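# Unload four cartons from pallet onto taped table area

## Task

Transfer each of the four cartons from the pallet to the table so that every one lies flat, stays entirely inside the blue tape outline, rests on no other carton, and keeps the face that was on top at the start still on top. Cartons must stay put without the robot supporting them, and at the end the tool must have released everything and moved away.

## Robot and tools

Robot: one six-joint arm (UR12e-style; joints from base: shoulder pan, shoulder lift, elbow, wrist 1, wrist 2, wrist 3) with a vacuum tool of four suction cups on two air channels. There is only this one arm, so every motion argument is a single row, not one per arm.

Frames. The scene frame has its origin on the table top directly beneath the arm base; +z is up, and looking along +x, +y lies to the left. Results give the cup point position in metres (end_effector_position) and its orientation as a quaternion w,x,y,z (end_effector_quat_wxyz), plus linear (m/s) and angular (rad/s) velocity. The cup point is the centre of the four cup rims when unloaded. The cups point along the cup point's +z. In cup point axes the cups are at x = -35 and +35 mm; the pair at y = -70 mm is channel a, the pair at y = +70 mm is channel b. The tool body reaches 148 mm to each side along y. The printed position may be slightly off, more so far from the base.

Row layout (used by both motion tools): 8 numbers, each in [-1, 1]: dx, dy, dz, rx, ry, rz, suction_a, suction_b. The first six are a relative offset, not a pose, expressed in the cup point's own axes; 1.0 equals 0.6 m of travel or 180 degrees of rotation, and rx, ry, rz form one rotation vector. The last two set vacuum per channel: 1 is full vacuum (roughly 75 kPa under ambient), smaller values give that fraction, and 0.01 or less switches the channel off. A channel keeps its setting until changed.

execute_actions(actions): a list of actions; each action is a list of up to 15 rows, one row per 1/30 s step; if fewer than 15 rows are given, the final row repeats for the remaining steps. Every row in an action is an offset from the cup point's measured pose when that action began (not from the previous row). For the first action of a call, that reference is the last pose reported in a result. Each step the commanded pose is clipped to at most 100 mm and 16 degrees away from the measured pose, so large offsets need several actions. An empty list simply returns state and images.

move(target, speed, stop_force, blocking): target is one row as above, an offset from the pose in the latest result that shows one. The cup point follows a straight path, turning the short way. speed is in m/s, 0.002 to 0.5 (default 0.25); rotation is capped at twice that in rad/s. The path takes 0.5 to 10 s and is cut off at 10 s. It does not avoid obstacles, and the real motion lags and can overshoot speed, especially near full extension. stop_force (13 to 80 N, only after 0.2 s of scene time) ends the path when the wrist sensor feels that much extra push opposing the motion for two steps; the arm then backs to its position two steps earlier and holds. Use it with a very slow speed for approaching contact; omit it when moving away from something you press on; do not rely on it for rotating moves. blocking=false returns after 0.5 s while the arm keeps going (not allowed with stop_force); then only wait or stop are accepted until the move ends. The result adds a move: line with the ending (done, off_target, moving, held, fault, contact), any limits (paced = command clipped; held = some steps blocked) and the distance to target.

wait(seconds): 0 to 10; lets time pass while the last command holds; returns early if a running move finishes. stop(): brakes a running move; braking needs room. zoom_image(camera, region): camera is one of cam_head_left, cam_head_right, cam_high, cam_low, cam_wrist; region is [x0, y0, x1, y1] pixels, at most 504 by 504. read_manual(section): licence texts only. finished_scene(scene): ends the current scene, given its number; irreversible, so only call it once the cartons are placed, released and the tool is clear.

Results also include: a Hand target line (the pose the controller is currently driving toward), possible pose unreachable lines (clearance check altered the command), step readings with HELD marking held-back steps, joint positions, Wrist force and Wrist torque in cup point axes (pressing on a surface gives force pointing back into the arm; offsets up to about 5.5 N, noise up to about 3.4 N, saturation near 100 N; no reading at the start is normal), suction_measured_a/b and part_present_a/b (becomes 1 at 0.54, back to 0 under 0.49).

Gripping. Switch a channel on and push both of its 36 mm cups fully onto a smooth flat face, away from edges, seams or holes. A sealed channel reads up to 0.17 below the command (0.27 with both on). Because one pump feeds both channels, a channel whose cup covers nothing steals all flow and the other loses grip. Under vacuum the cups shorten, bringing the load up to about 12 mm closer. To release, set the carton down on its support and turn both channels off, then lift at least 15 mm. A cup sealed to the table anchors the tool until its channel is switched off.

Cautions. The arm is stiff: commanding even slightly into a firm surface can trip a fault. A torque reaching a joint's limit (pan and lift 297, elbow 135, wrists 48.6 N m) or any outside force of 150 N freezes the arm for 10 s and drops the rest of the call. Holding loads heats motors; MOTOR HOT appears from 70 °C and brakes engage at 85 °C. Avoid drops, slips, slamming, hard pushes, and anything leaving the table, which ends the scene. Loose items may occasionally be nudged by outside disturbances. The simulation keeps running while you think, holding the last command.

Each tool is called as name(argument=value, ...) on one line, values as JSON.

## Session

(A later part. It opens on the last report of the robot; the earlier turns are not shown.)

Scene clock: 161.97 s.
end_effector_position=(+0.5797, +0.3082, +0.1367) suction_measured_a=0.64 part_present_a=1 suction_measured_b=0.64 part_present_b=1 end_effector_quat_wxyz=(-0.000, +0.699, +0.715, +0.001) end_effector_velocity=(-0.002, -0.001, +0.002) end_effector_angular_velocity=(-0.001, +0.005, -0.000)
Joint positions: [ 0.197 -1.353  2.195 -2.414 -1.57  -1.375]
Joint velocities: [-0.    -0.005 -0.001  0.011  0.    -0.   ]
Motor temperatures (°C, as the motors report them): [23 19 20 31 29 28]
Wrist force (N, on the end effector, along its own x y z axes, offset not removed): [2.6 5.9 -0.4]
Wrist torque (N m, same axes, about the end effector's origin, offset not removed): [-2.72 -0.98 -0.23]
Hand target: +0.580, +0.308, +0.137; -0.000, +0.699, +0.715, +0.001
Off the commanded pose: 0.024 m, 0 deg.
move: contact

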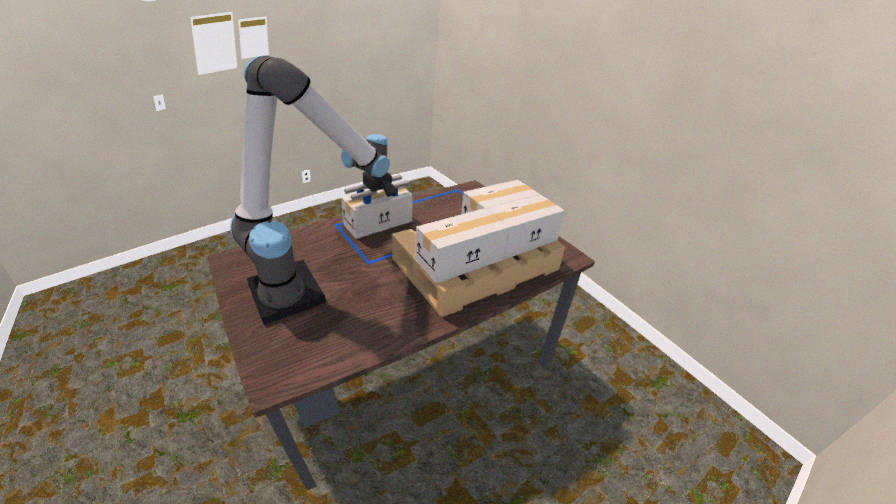

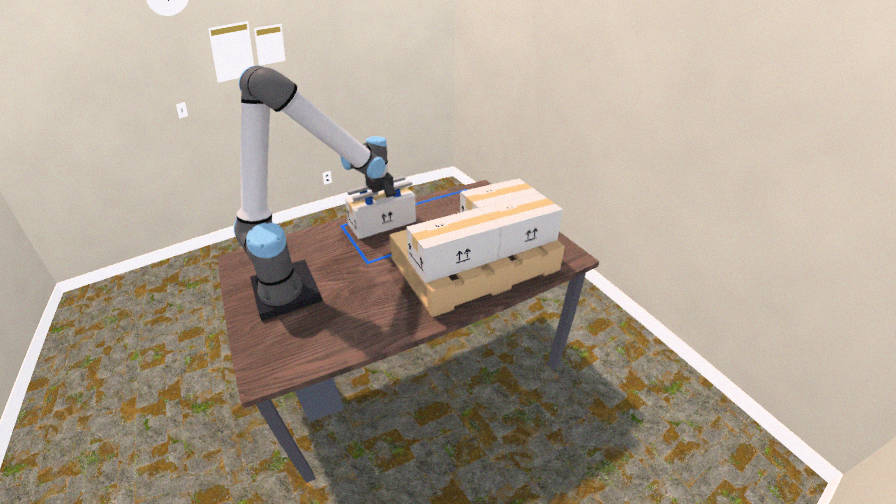

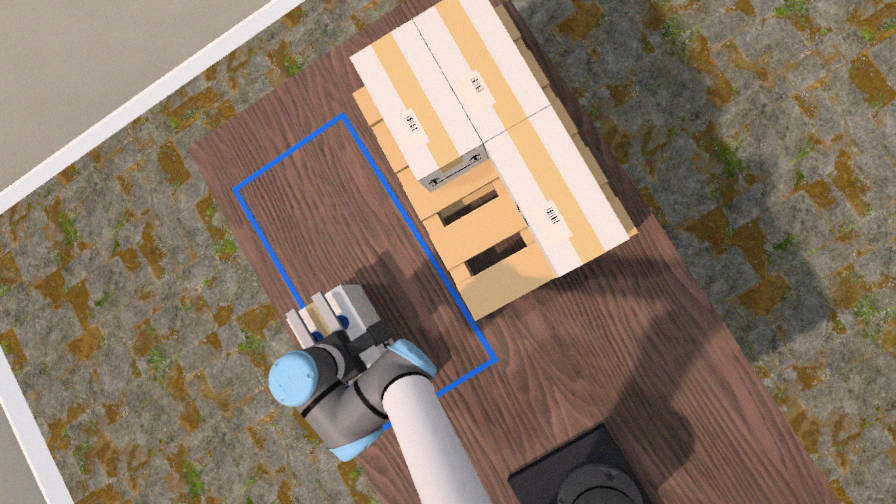

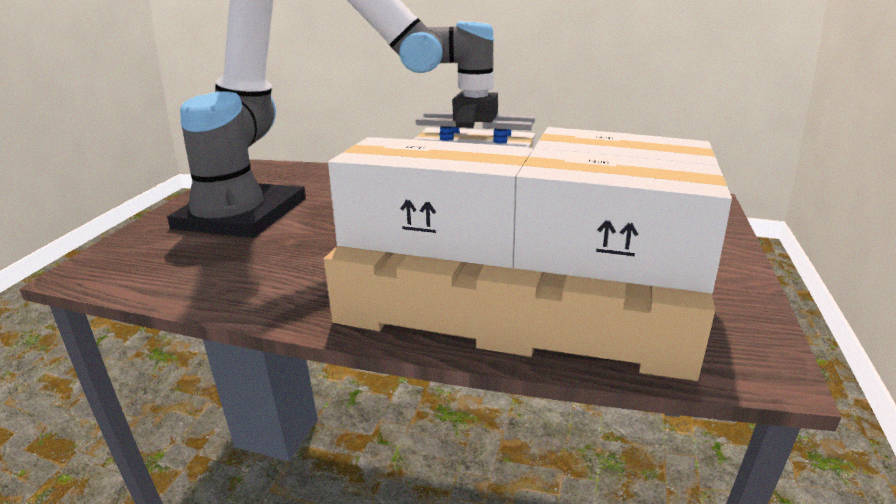

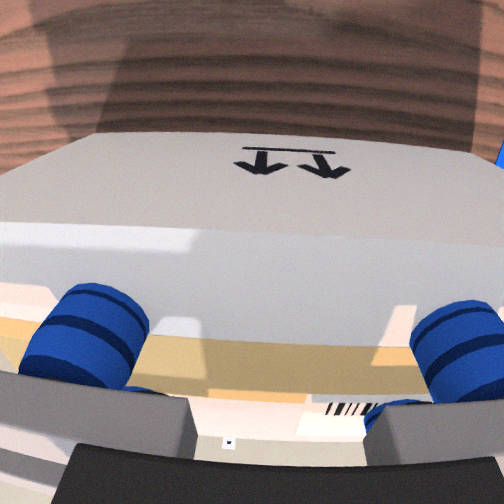

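execute_actions(actions=[[[0,0,-0.012,0,0,0,1,1]],[[-0.018,0,0,0,0,0,1,1]],[[0,0,0.006,0,0,0,1,1],[0,0,0.006,0,0,0,1,1],[0,0,0.006,0,0,0,1,1],[0,0,0.009,0,0,0,1,1],[0,0,0.009,0,0,0,1,1],[0,0,0.009,0,0,0,1,1],[0,0,0.0115,0,0,0,1,1]],[[0,0,0,0,0,0,0,0]]])

move(target=[0,0,-0.3,0,0,0,0,0], speed=0.3)

Scene clock: 172.53 s.
end_effector_position=(+0.5801, +0.2976, +0.1373) suction_measured_a=0.01 part_present_a=0 suction_measured_b=0.01 part_present_b=0 end_effector_quat_wxyz=(-0.000, +0.699, +0.715, +0.001) end_effector_velocity=(+0.001, +0.000, +0.001) end_effector_angular_velocity=(+0.000, -0.001, +0.000)
Joint positions: [ 0.18  -1.36   2.204 -2.416 -1.57  -1.391]
Joint velocities: [ 0.    -0.    -0.001  0.     0.    -0.   ]
Motor temperatures (°C, as the motors report them): [23 19 20 31 29 28]
Wrist force (N, on the end effector, along its own x y z axes, offset not removed): [-0.5 -9.0 -47.5]
Wrist torque (N m, same axes, about the end effector's origin, offset not removed): [-0.74 -0.10 0.14]
Hand target: +0.580, +0.298, +0.137; -0.000, +0.699, +0.715, +0.001
Off the commanded pose: 0.000 m, 0 deg.
Step readings (end_effector_position; steps 1 to 15: 1st action; 16 to 30: 2nd action; 31 to 45: 3rd action; 46 to 60: 4th action):
0: (+0.5798, +0.3081, +0.1373)
1: (+0.5798, +0.3082, +0.1374)
2: (+0.5797, +0.3081, +0.1381)
4: (+0.5798, +0.3082, +0.1403)
8: (+0.5797, +0.3081, +0.1426)
15: (+0.5797, +0.3081, +0.1437)
16: (+0.5797, +0.3081, +0.1438)
17: (+0.5798, +0.3068, +0.1439)
19: (+0.5799, +0.3033, +0.1438)
23: (+0.5799, +0.2994, +0.1437)
30: (+0.5799, +0.2977, +0.1437)
31: (+0.5799, +0.2976, +0.1437)
32: (+0.5800, +0.2976, +0.1433)
34: (+0.5800, +0.2976, +0.1421)
38: (+0.5800, +0.2976, +0.1396)
45: (+0.5800, +0.2976, +0.1372)
46: (+0.5800, +0.2976, +0.1372)
47: (+0.5801, +0.2976, +0.1372)
49: (+0.5802, +0.2976, +0.1373)
53: (+0.5801, +0.2976, +0.1373)
60: end_effector_position above

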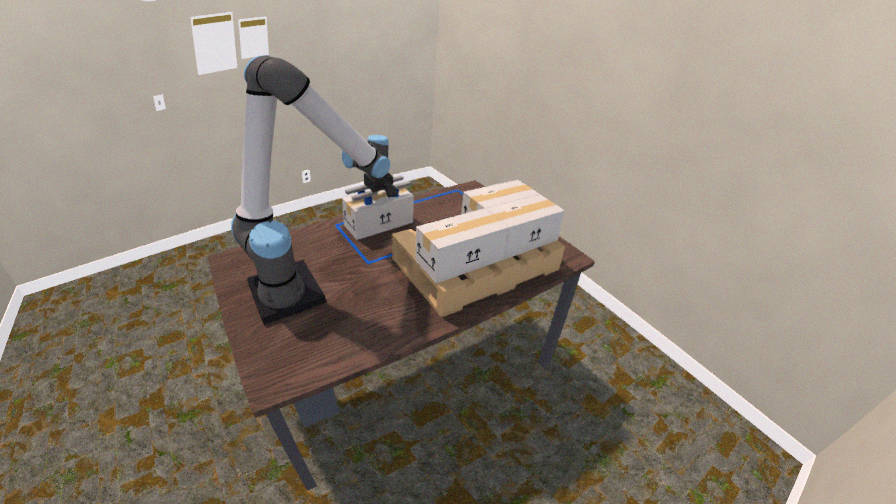

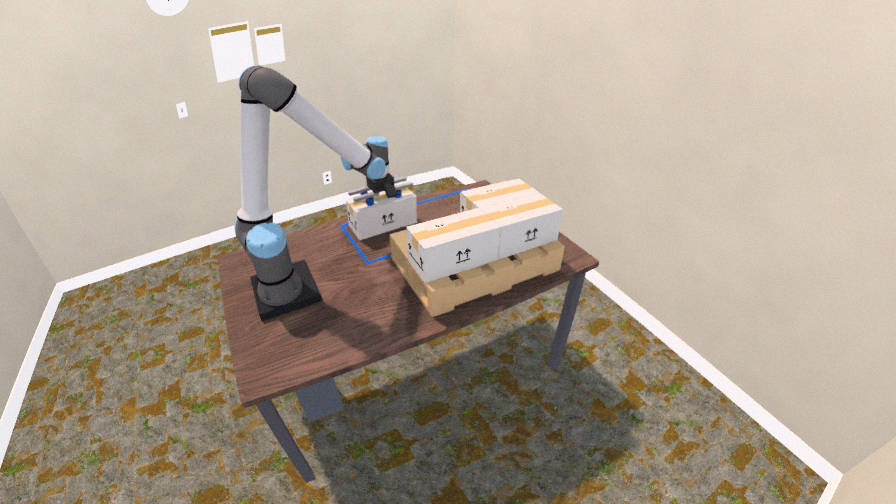

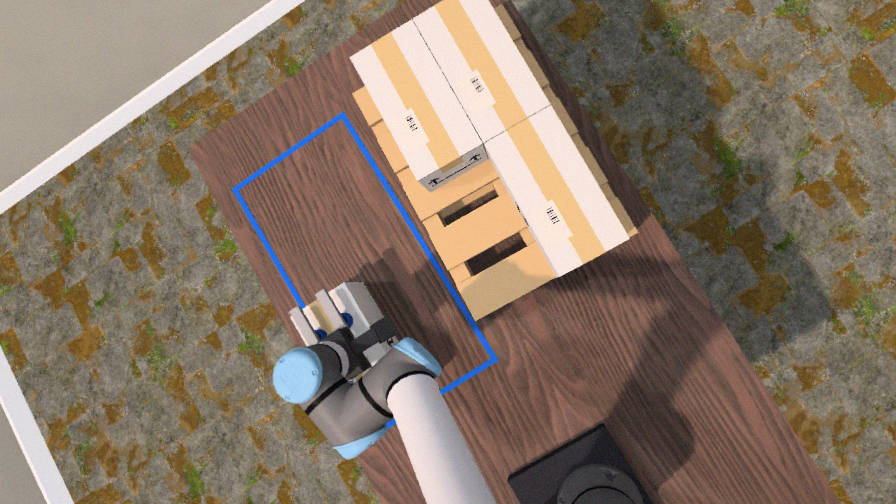

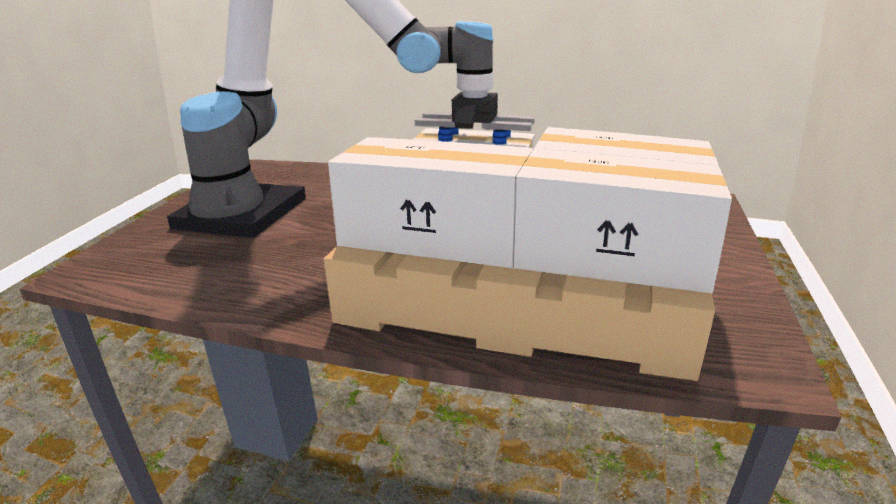

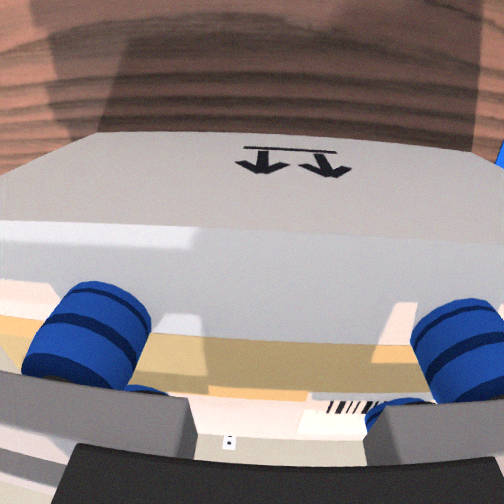

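Scene clock: 173.87 s.
end_effector_position=(+0.5800, +0.2974, +0.3168) suction_measured_a=0.01 part_present_a=0 suction_measured_b=0.01 part_present_b=0 end_effector_quat_wxyz=(-0.000, +0.699, +0.715, +0.001) end_effector_velocity=(+0.000, -0.000, +0.002) end_effector_angular_velocity=(+0.000, +0.002, -0.001)
Joint positions: [ 0.18  -1.571  2.046 -2.046 -1.57  -1.391]
Joint velocities: [-0.001 -0.001 -0.003  0.006  0.    -0.   ]
Motor temperatures (°C, as the motors report them): [23 19 20 31 29 28]
Wrist force (N, on the end effector, along its own x y z axes, offset not removed): [2.5 0.1 -5.0]
Wrist torque (N m, same axes, about the end effector's origin, offset not removed): [-0.01 -0.50 0.14]
Hand target: +0.580, +0.297, +0.317; -0.000, +0.699, +0.715, +0.001
Off the commanded pose: 0.000 m, 0 deg.
move: done

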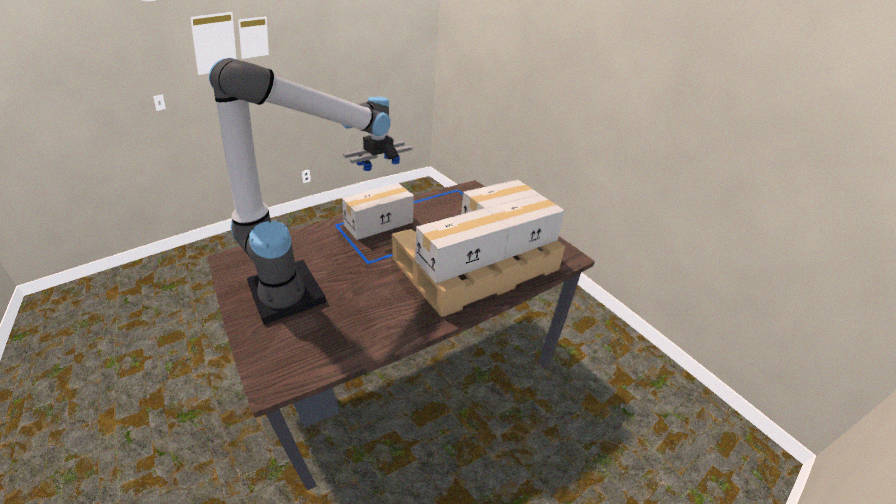

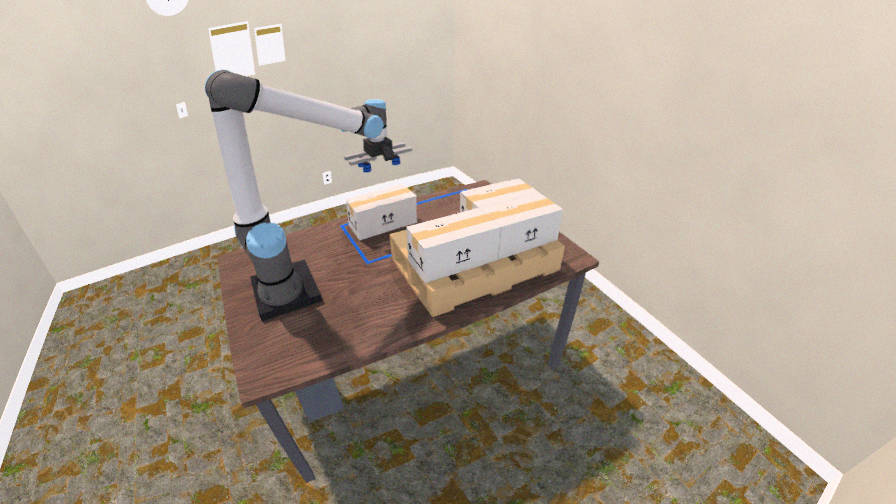

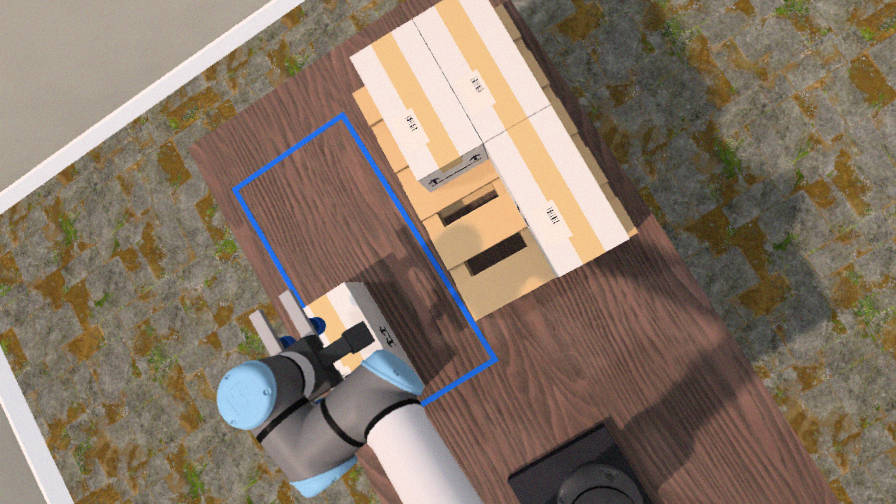

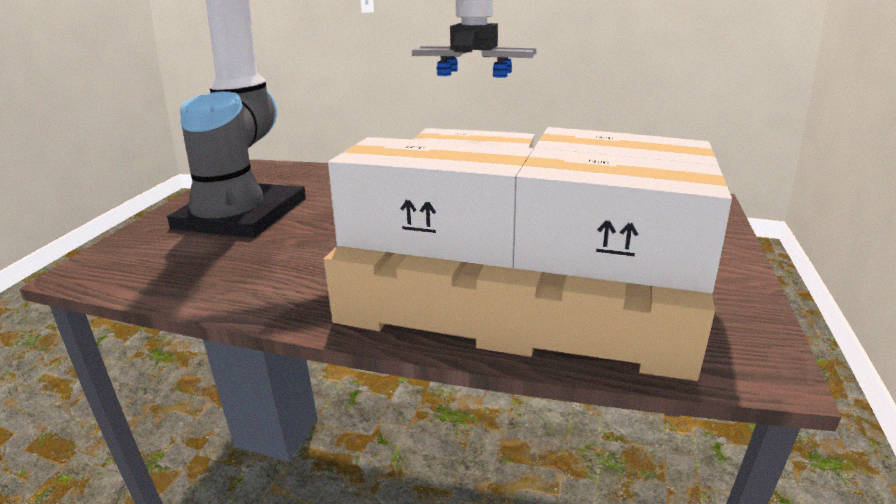

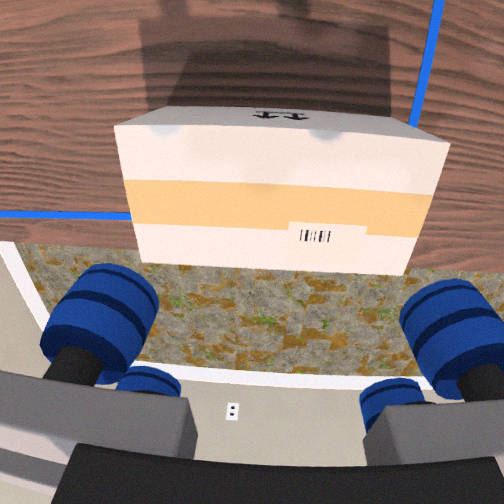

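move(target=[-0.716,0.599,0.04,0,0,0.019,0,0], speed=0.4)

zoom_image(camera="cam_high", region=[220,150,520,450])

move(target=[0,0,0.06,0,0,0,1,1], speed=0.02, stop_force=15)

Scene clock: 184.43 s.
end_effector_position=(+0.9494, -0.1231, +0.2927) suction_measured_a=0.01 part_present_a=0 suction_measured_b=0.01 part_present_b=0 end_effector_quat_wxyz=(+0.000, +0.720, +0.694, +0.001) end_effector_velocity=(+0.002, -0.001, -0.000) end_effector_angular_velocity=(-0.000, +0.001, +0.000)
Joint positions: [-0.335 -1.077  1.457 -1.951 -1.57  -1.847]
Joint velocities: [-0.     0.003 -0.005  0.003 -0.    -0.001]
Motor temperatures (°C, as the motors report them): [23 19 20 31 29 28]
Wrist force (N, on the end effector, along its own x y z axes, offset not removed): [0.6 -2.4 -0.1]
Wrist torque (N m, same axes, about the end effector's origin, offset not removed): [-0.46 -0.15 0.13]
Hand target: +0.950, -0.123, +0.293; +0.000, +0.720, +0.694, +0.001
Off the commanded pose: 0.000 m, 0 deg.
move: done

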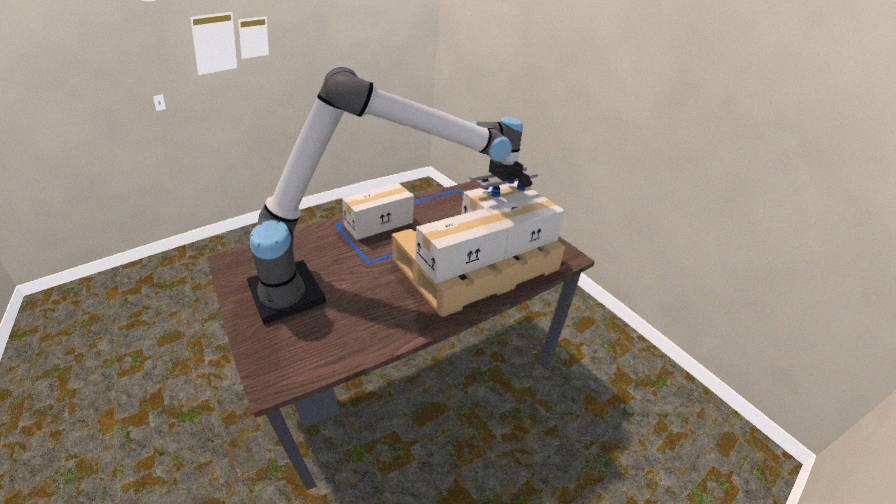

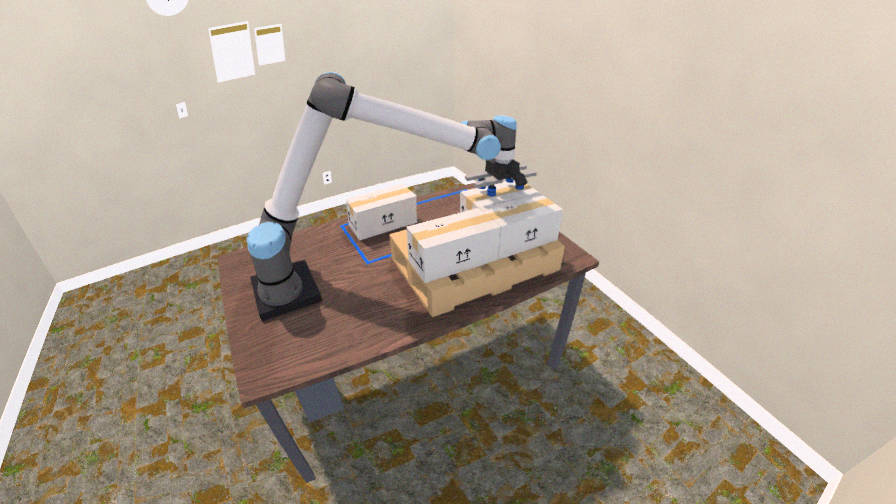

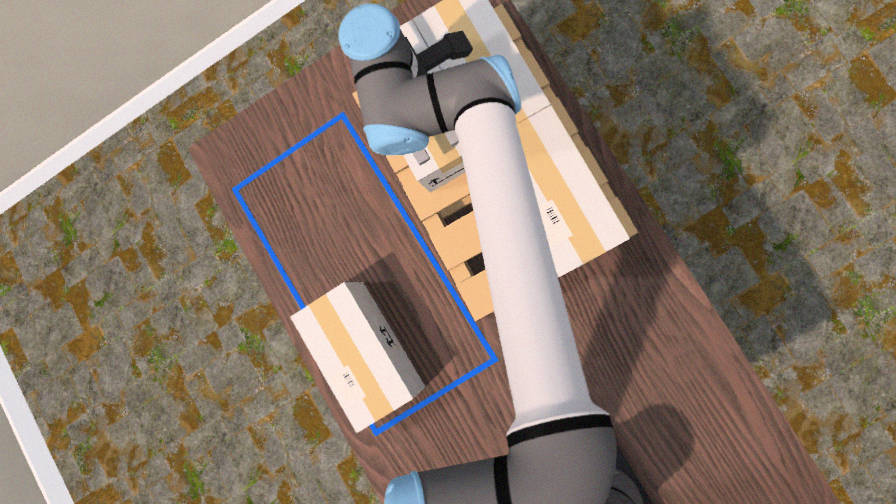

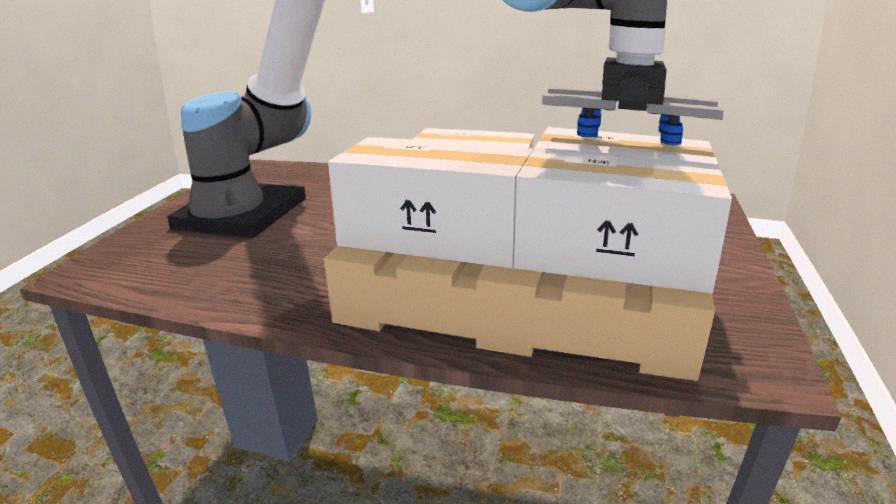

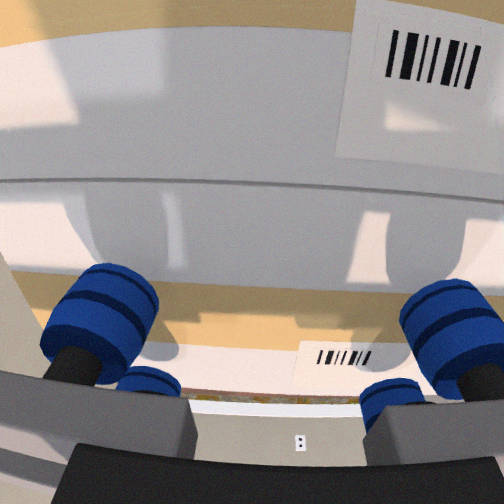

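Region (220, 150, 520, 450) of cam_high's 896x504 image, scaled by 1.680, with more detail than that image has.

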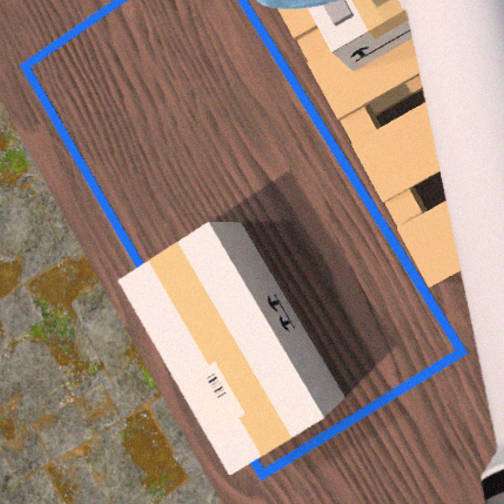

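Scene clock: 186.47 s.
end_effector_position=(+0.9495, -0.1231, +0.2606) suction_measured_a=0.61 part_present_a=1 suction_measured_b=0.61 part_present_b=1 end_effector_quat_wxyz=(+0.000, +0.720, +0.694, +0.001) end_effector_velocity=(-0.000, +0.000, +0.003) end_effector_angular_velocity=(+0.001, +0.003, +0.000)
Joint positions: [-0.335 -1.056  1.485 -2.001 -1.57  -1.847]
Joint velocities: [ 0.    -0.001 -0.004  0.009  0.    -0.   ]
Motor temperatures (°C, as the motors report them): [23 19 20 31 29 28]
Wrist force (N, on the end effector, along its own x y z axes, offset not removed): [12.3 -38.7 -72.6]
Wrist torque (N m, same axes, about the end effector's origin, offset not removed): [-1.00 -1.50 0.36]
Hand target: +0.949, -0.123, +0.261; +0.000, +0.720, +0.694, +0.001
Off the commanded pose: 0.004 m, 0 deg.
move: contact

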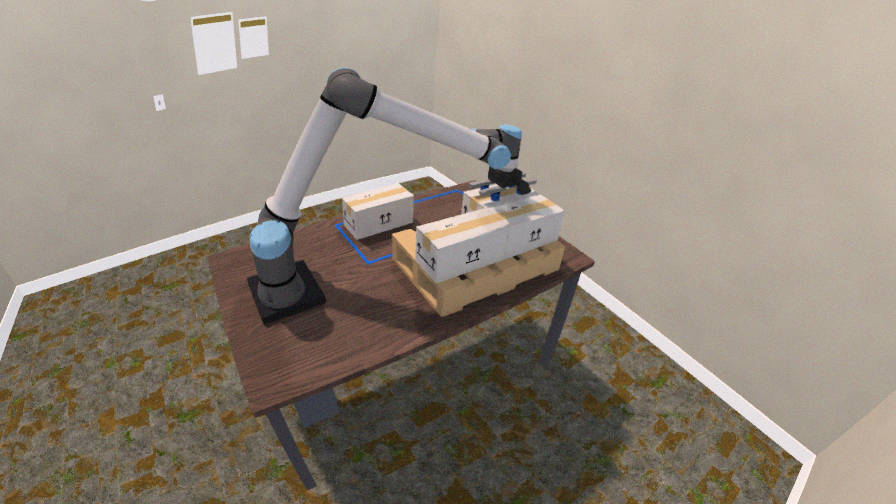

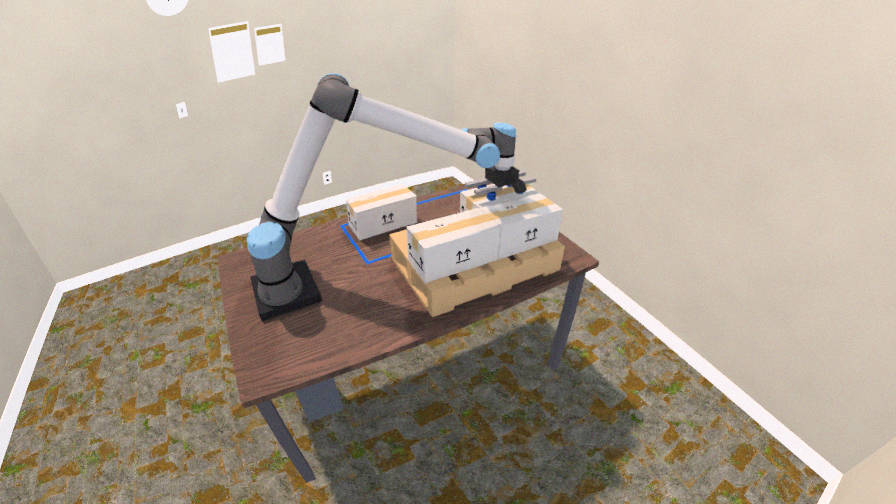

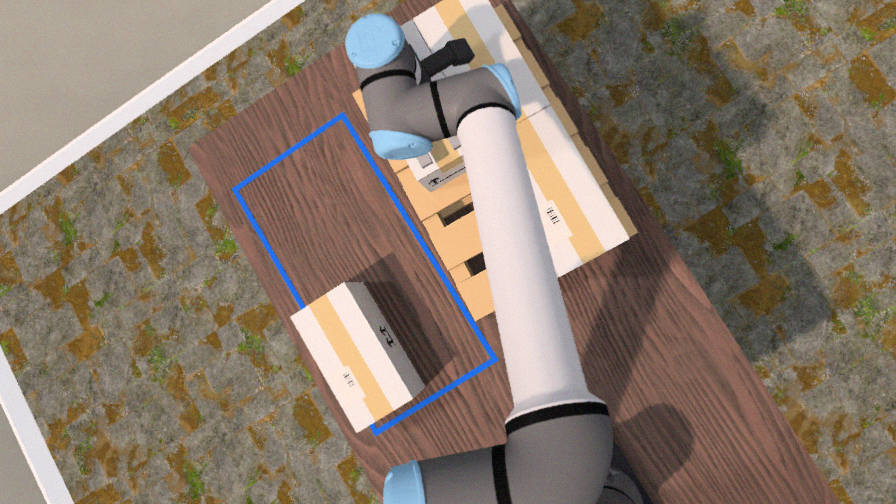

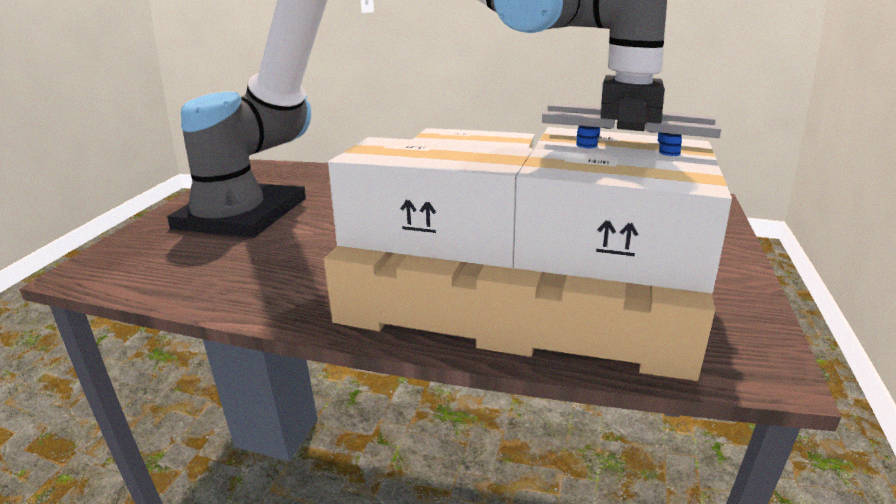

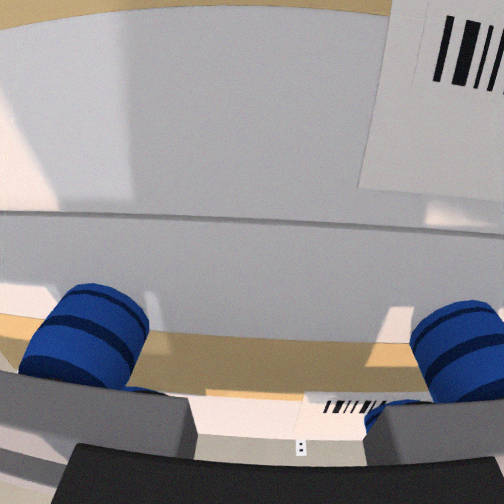

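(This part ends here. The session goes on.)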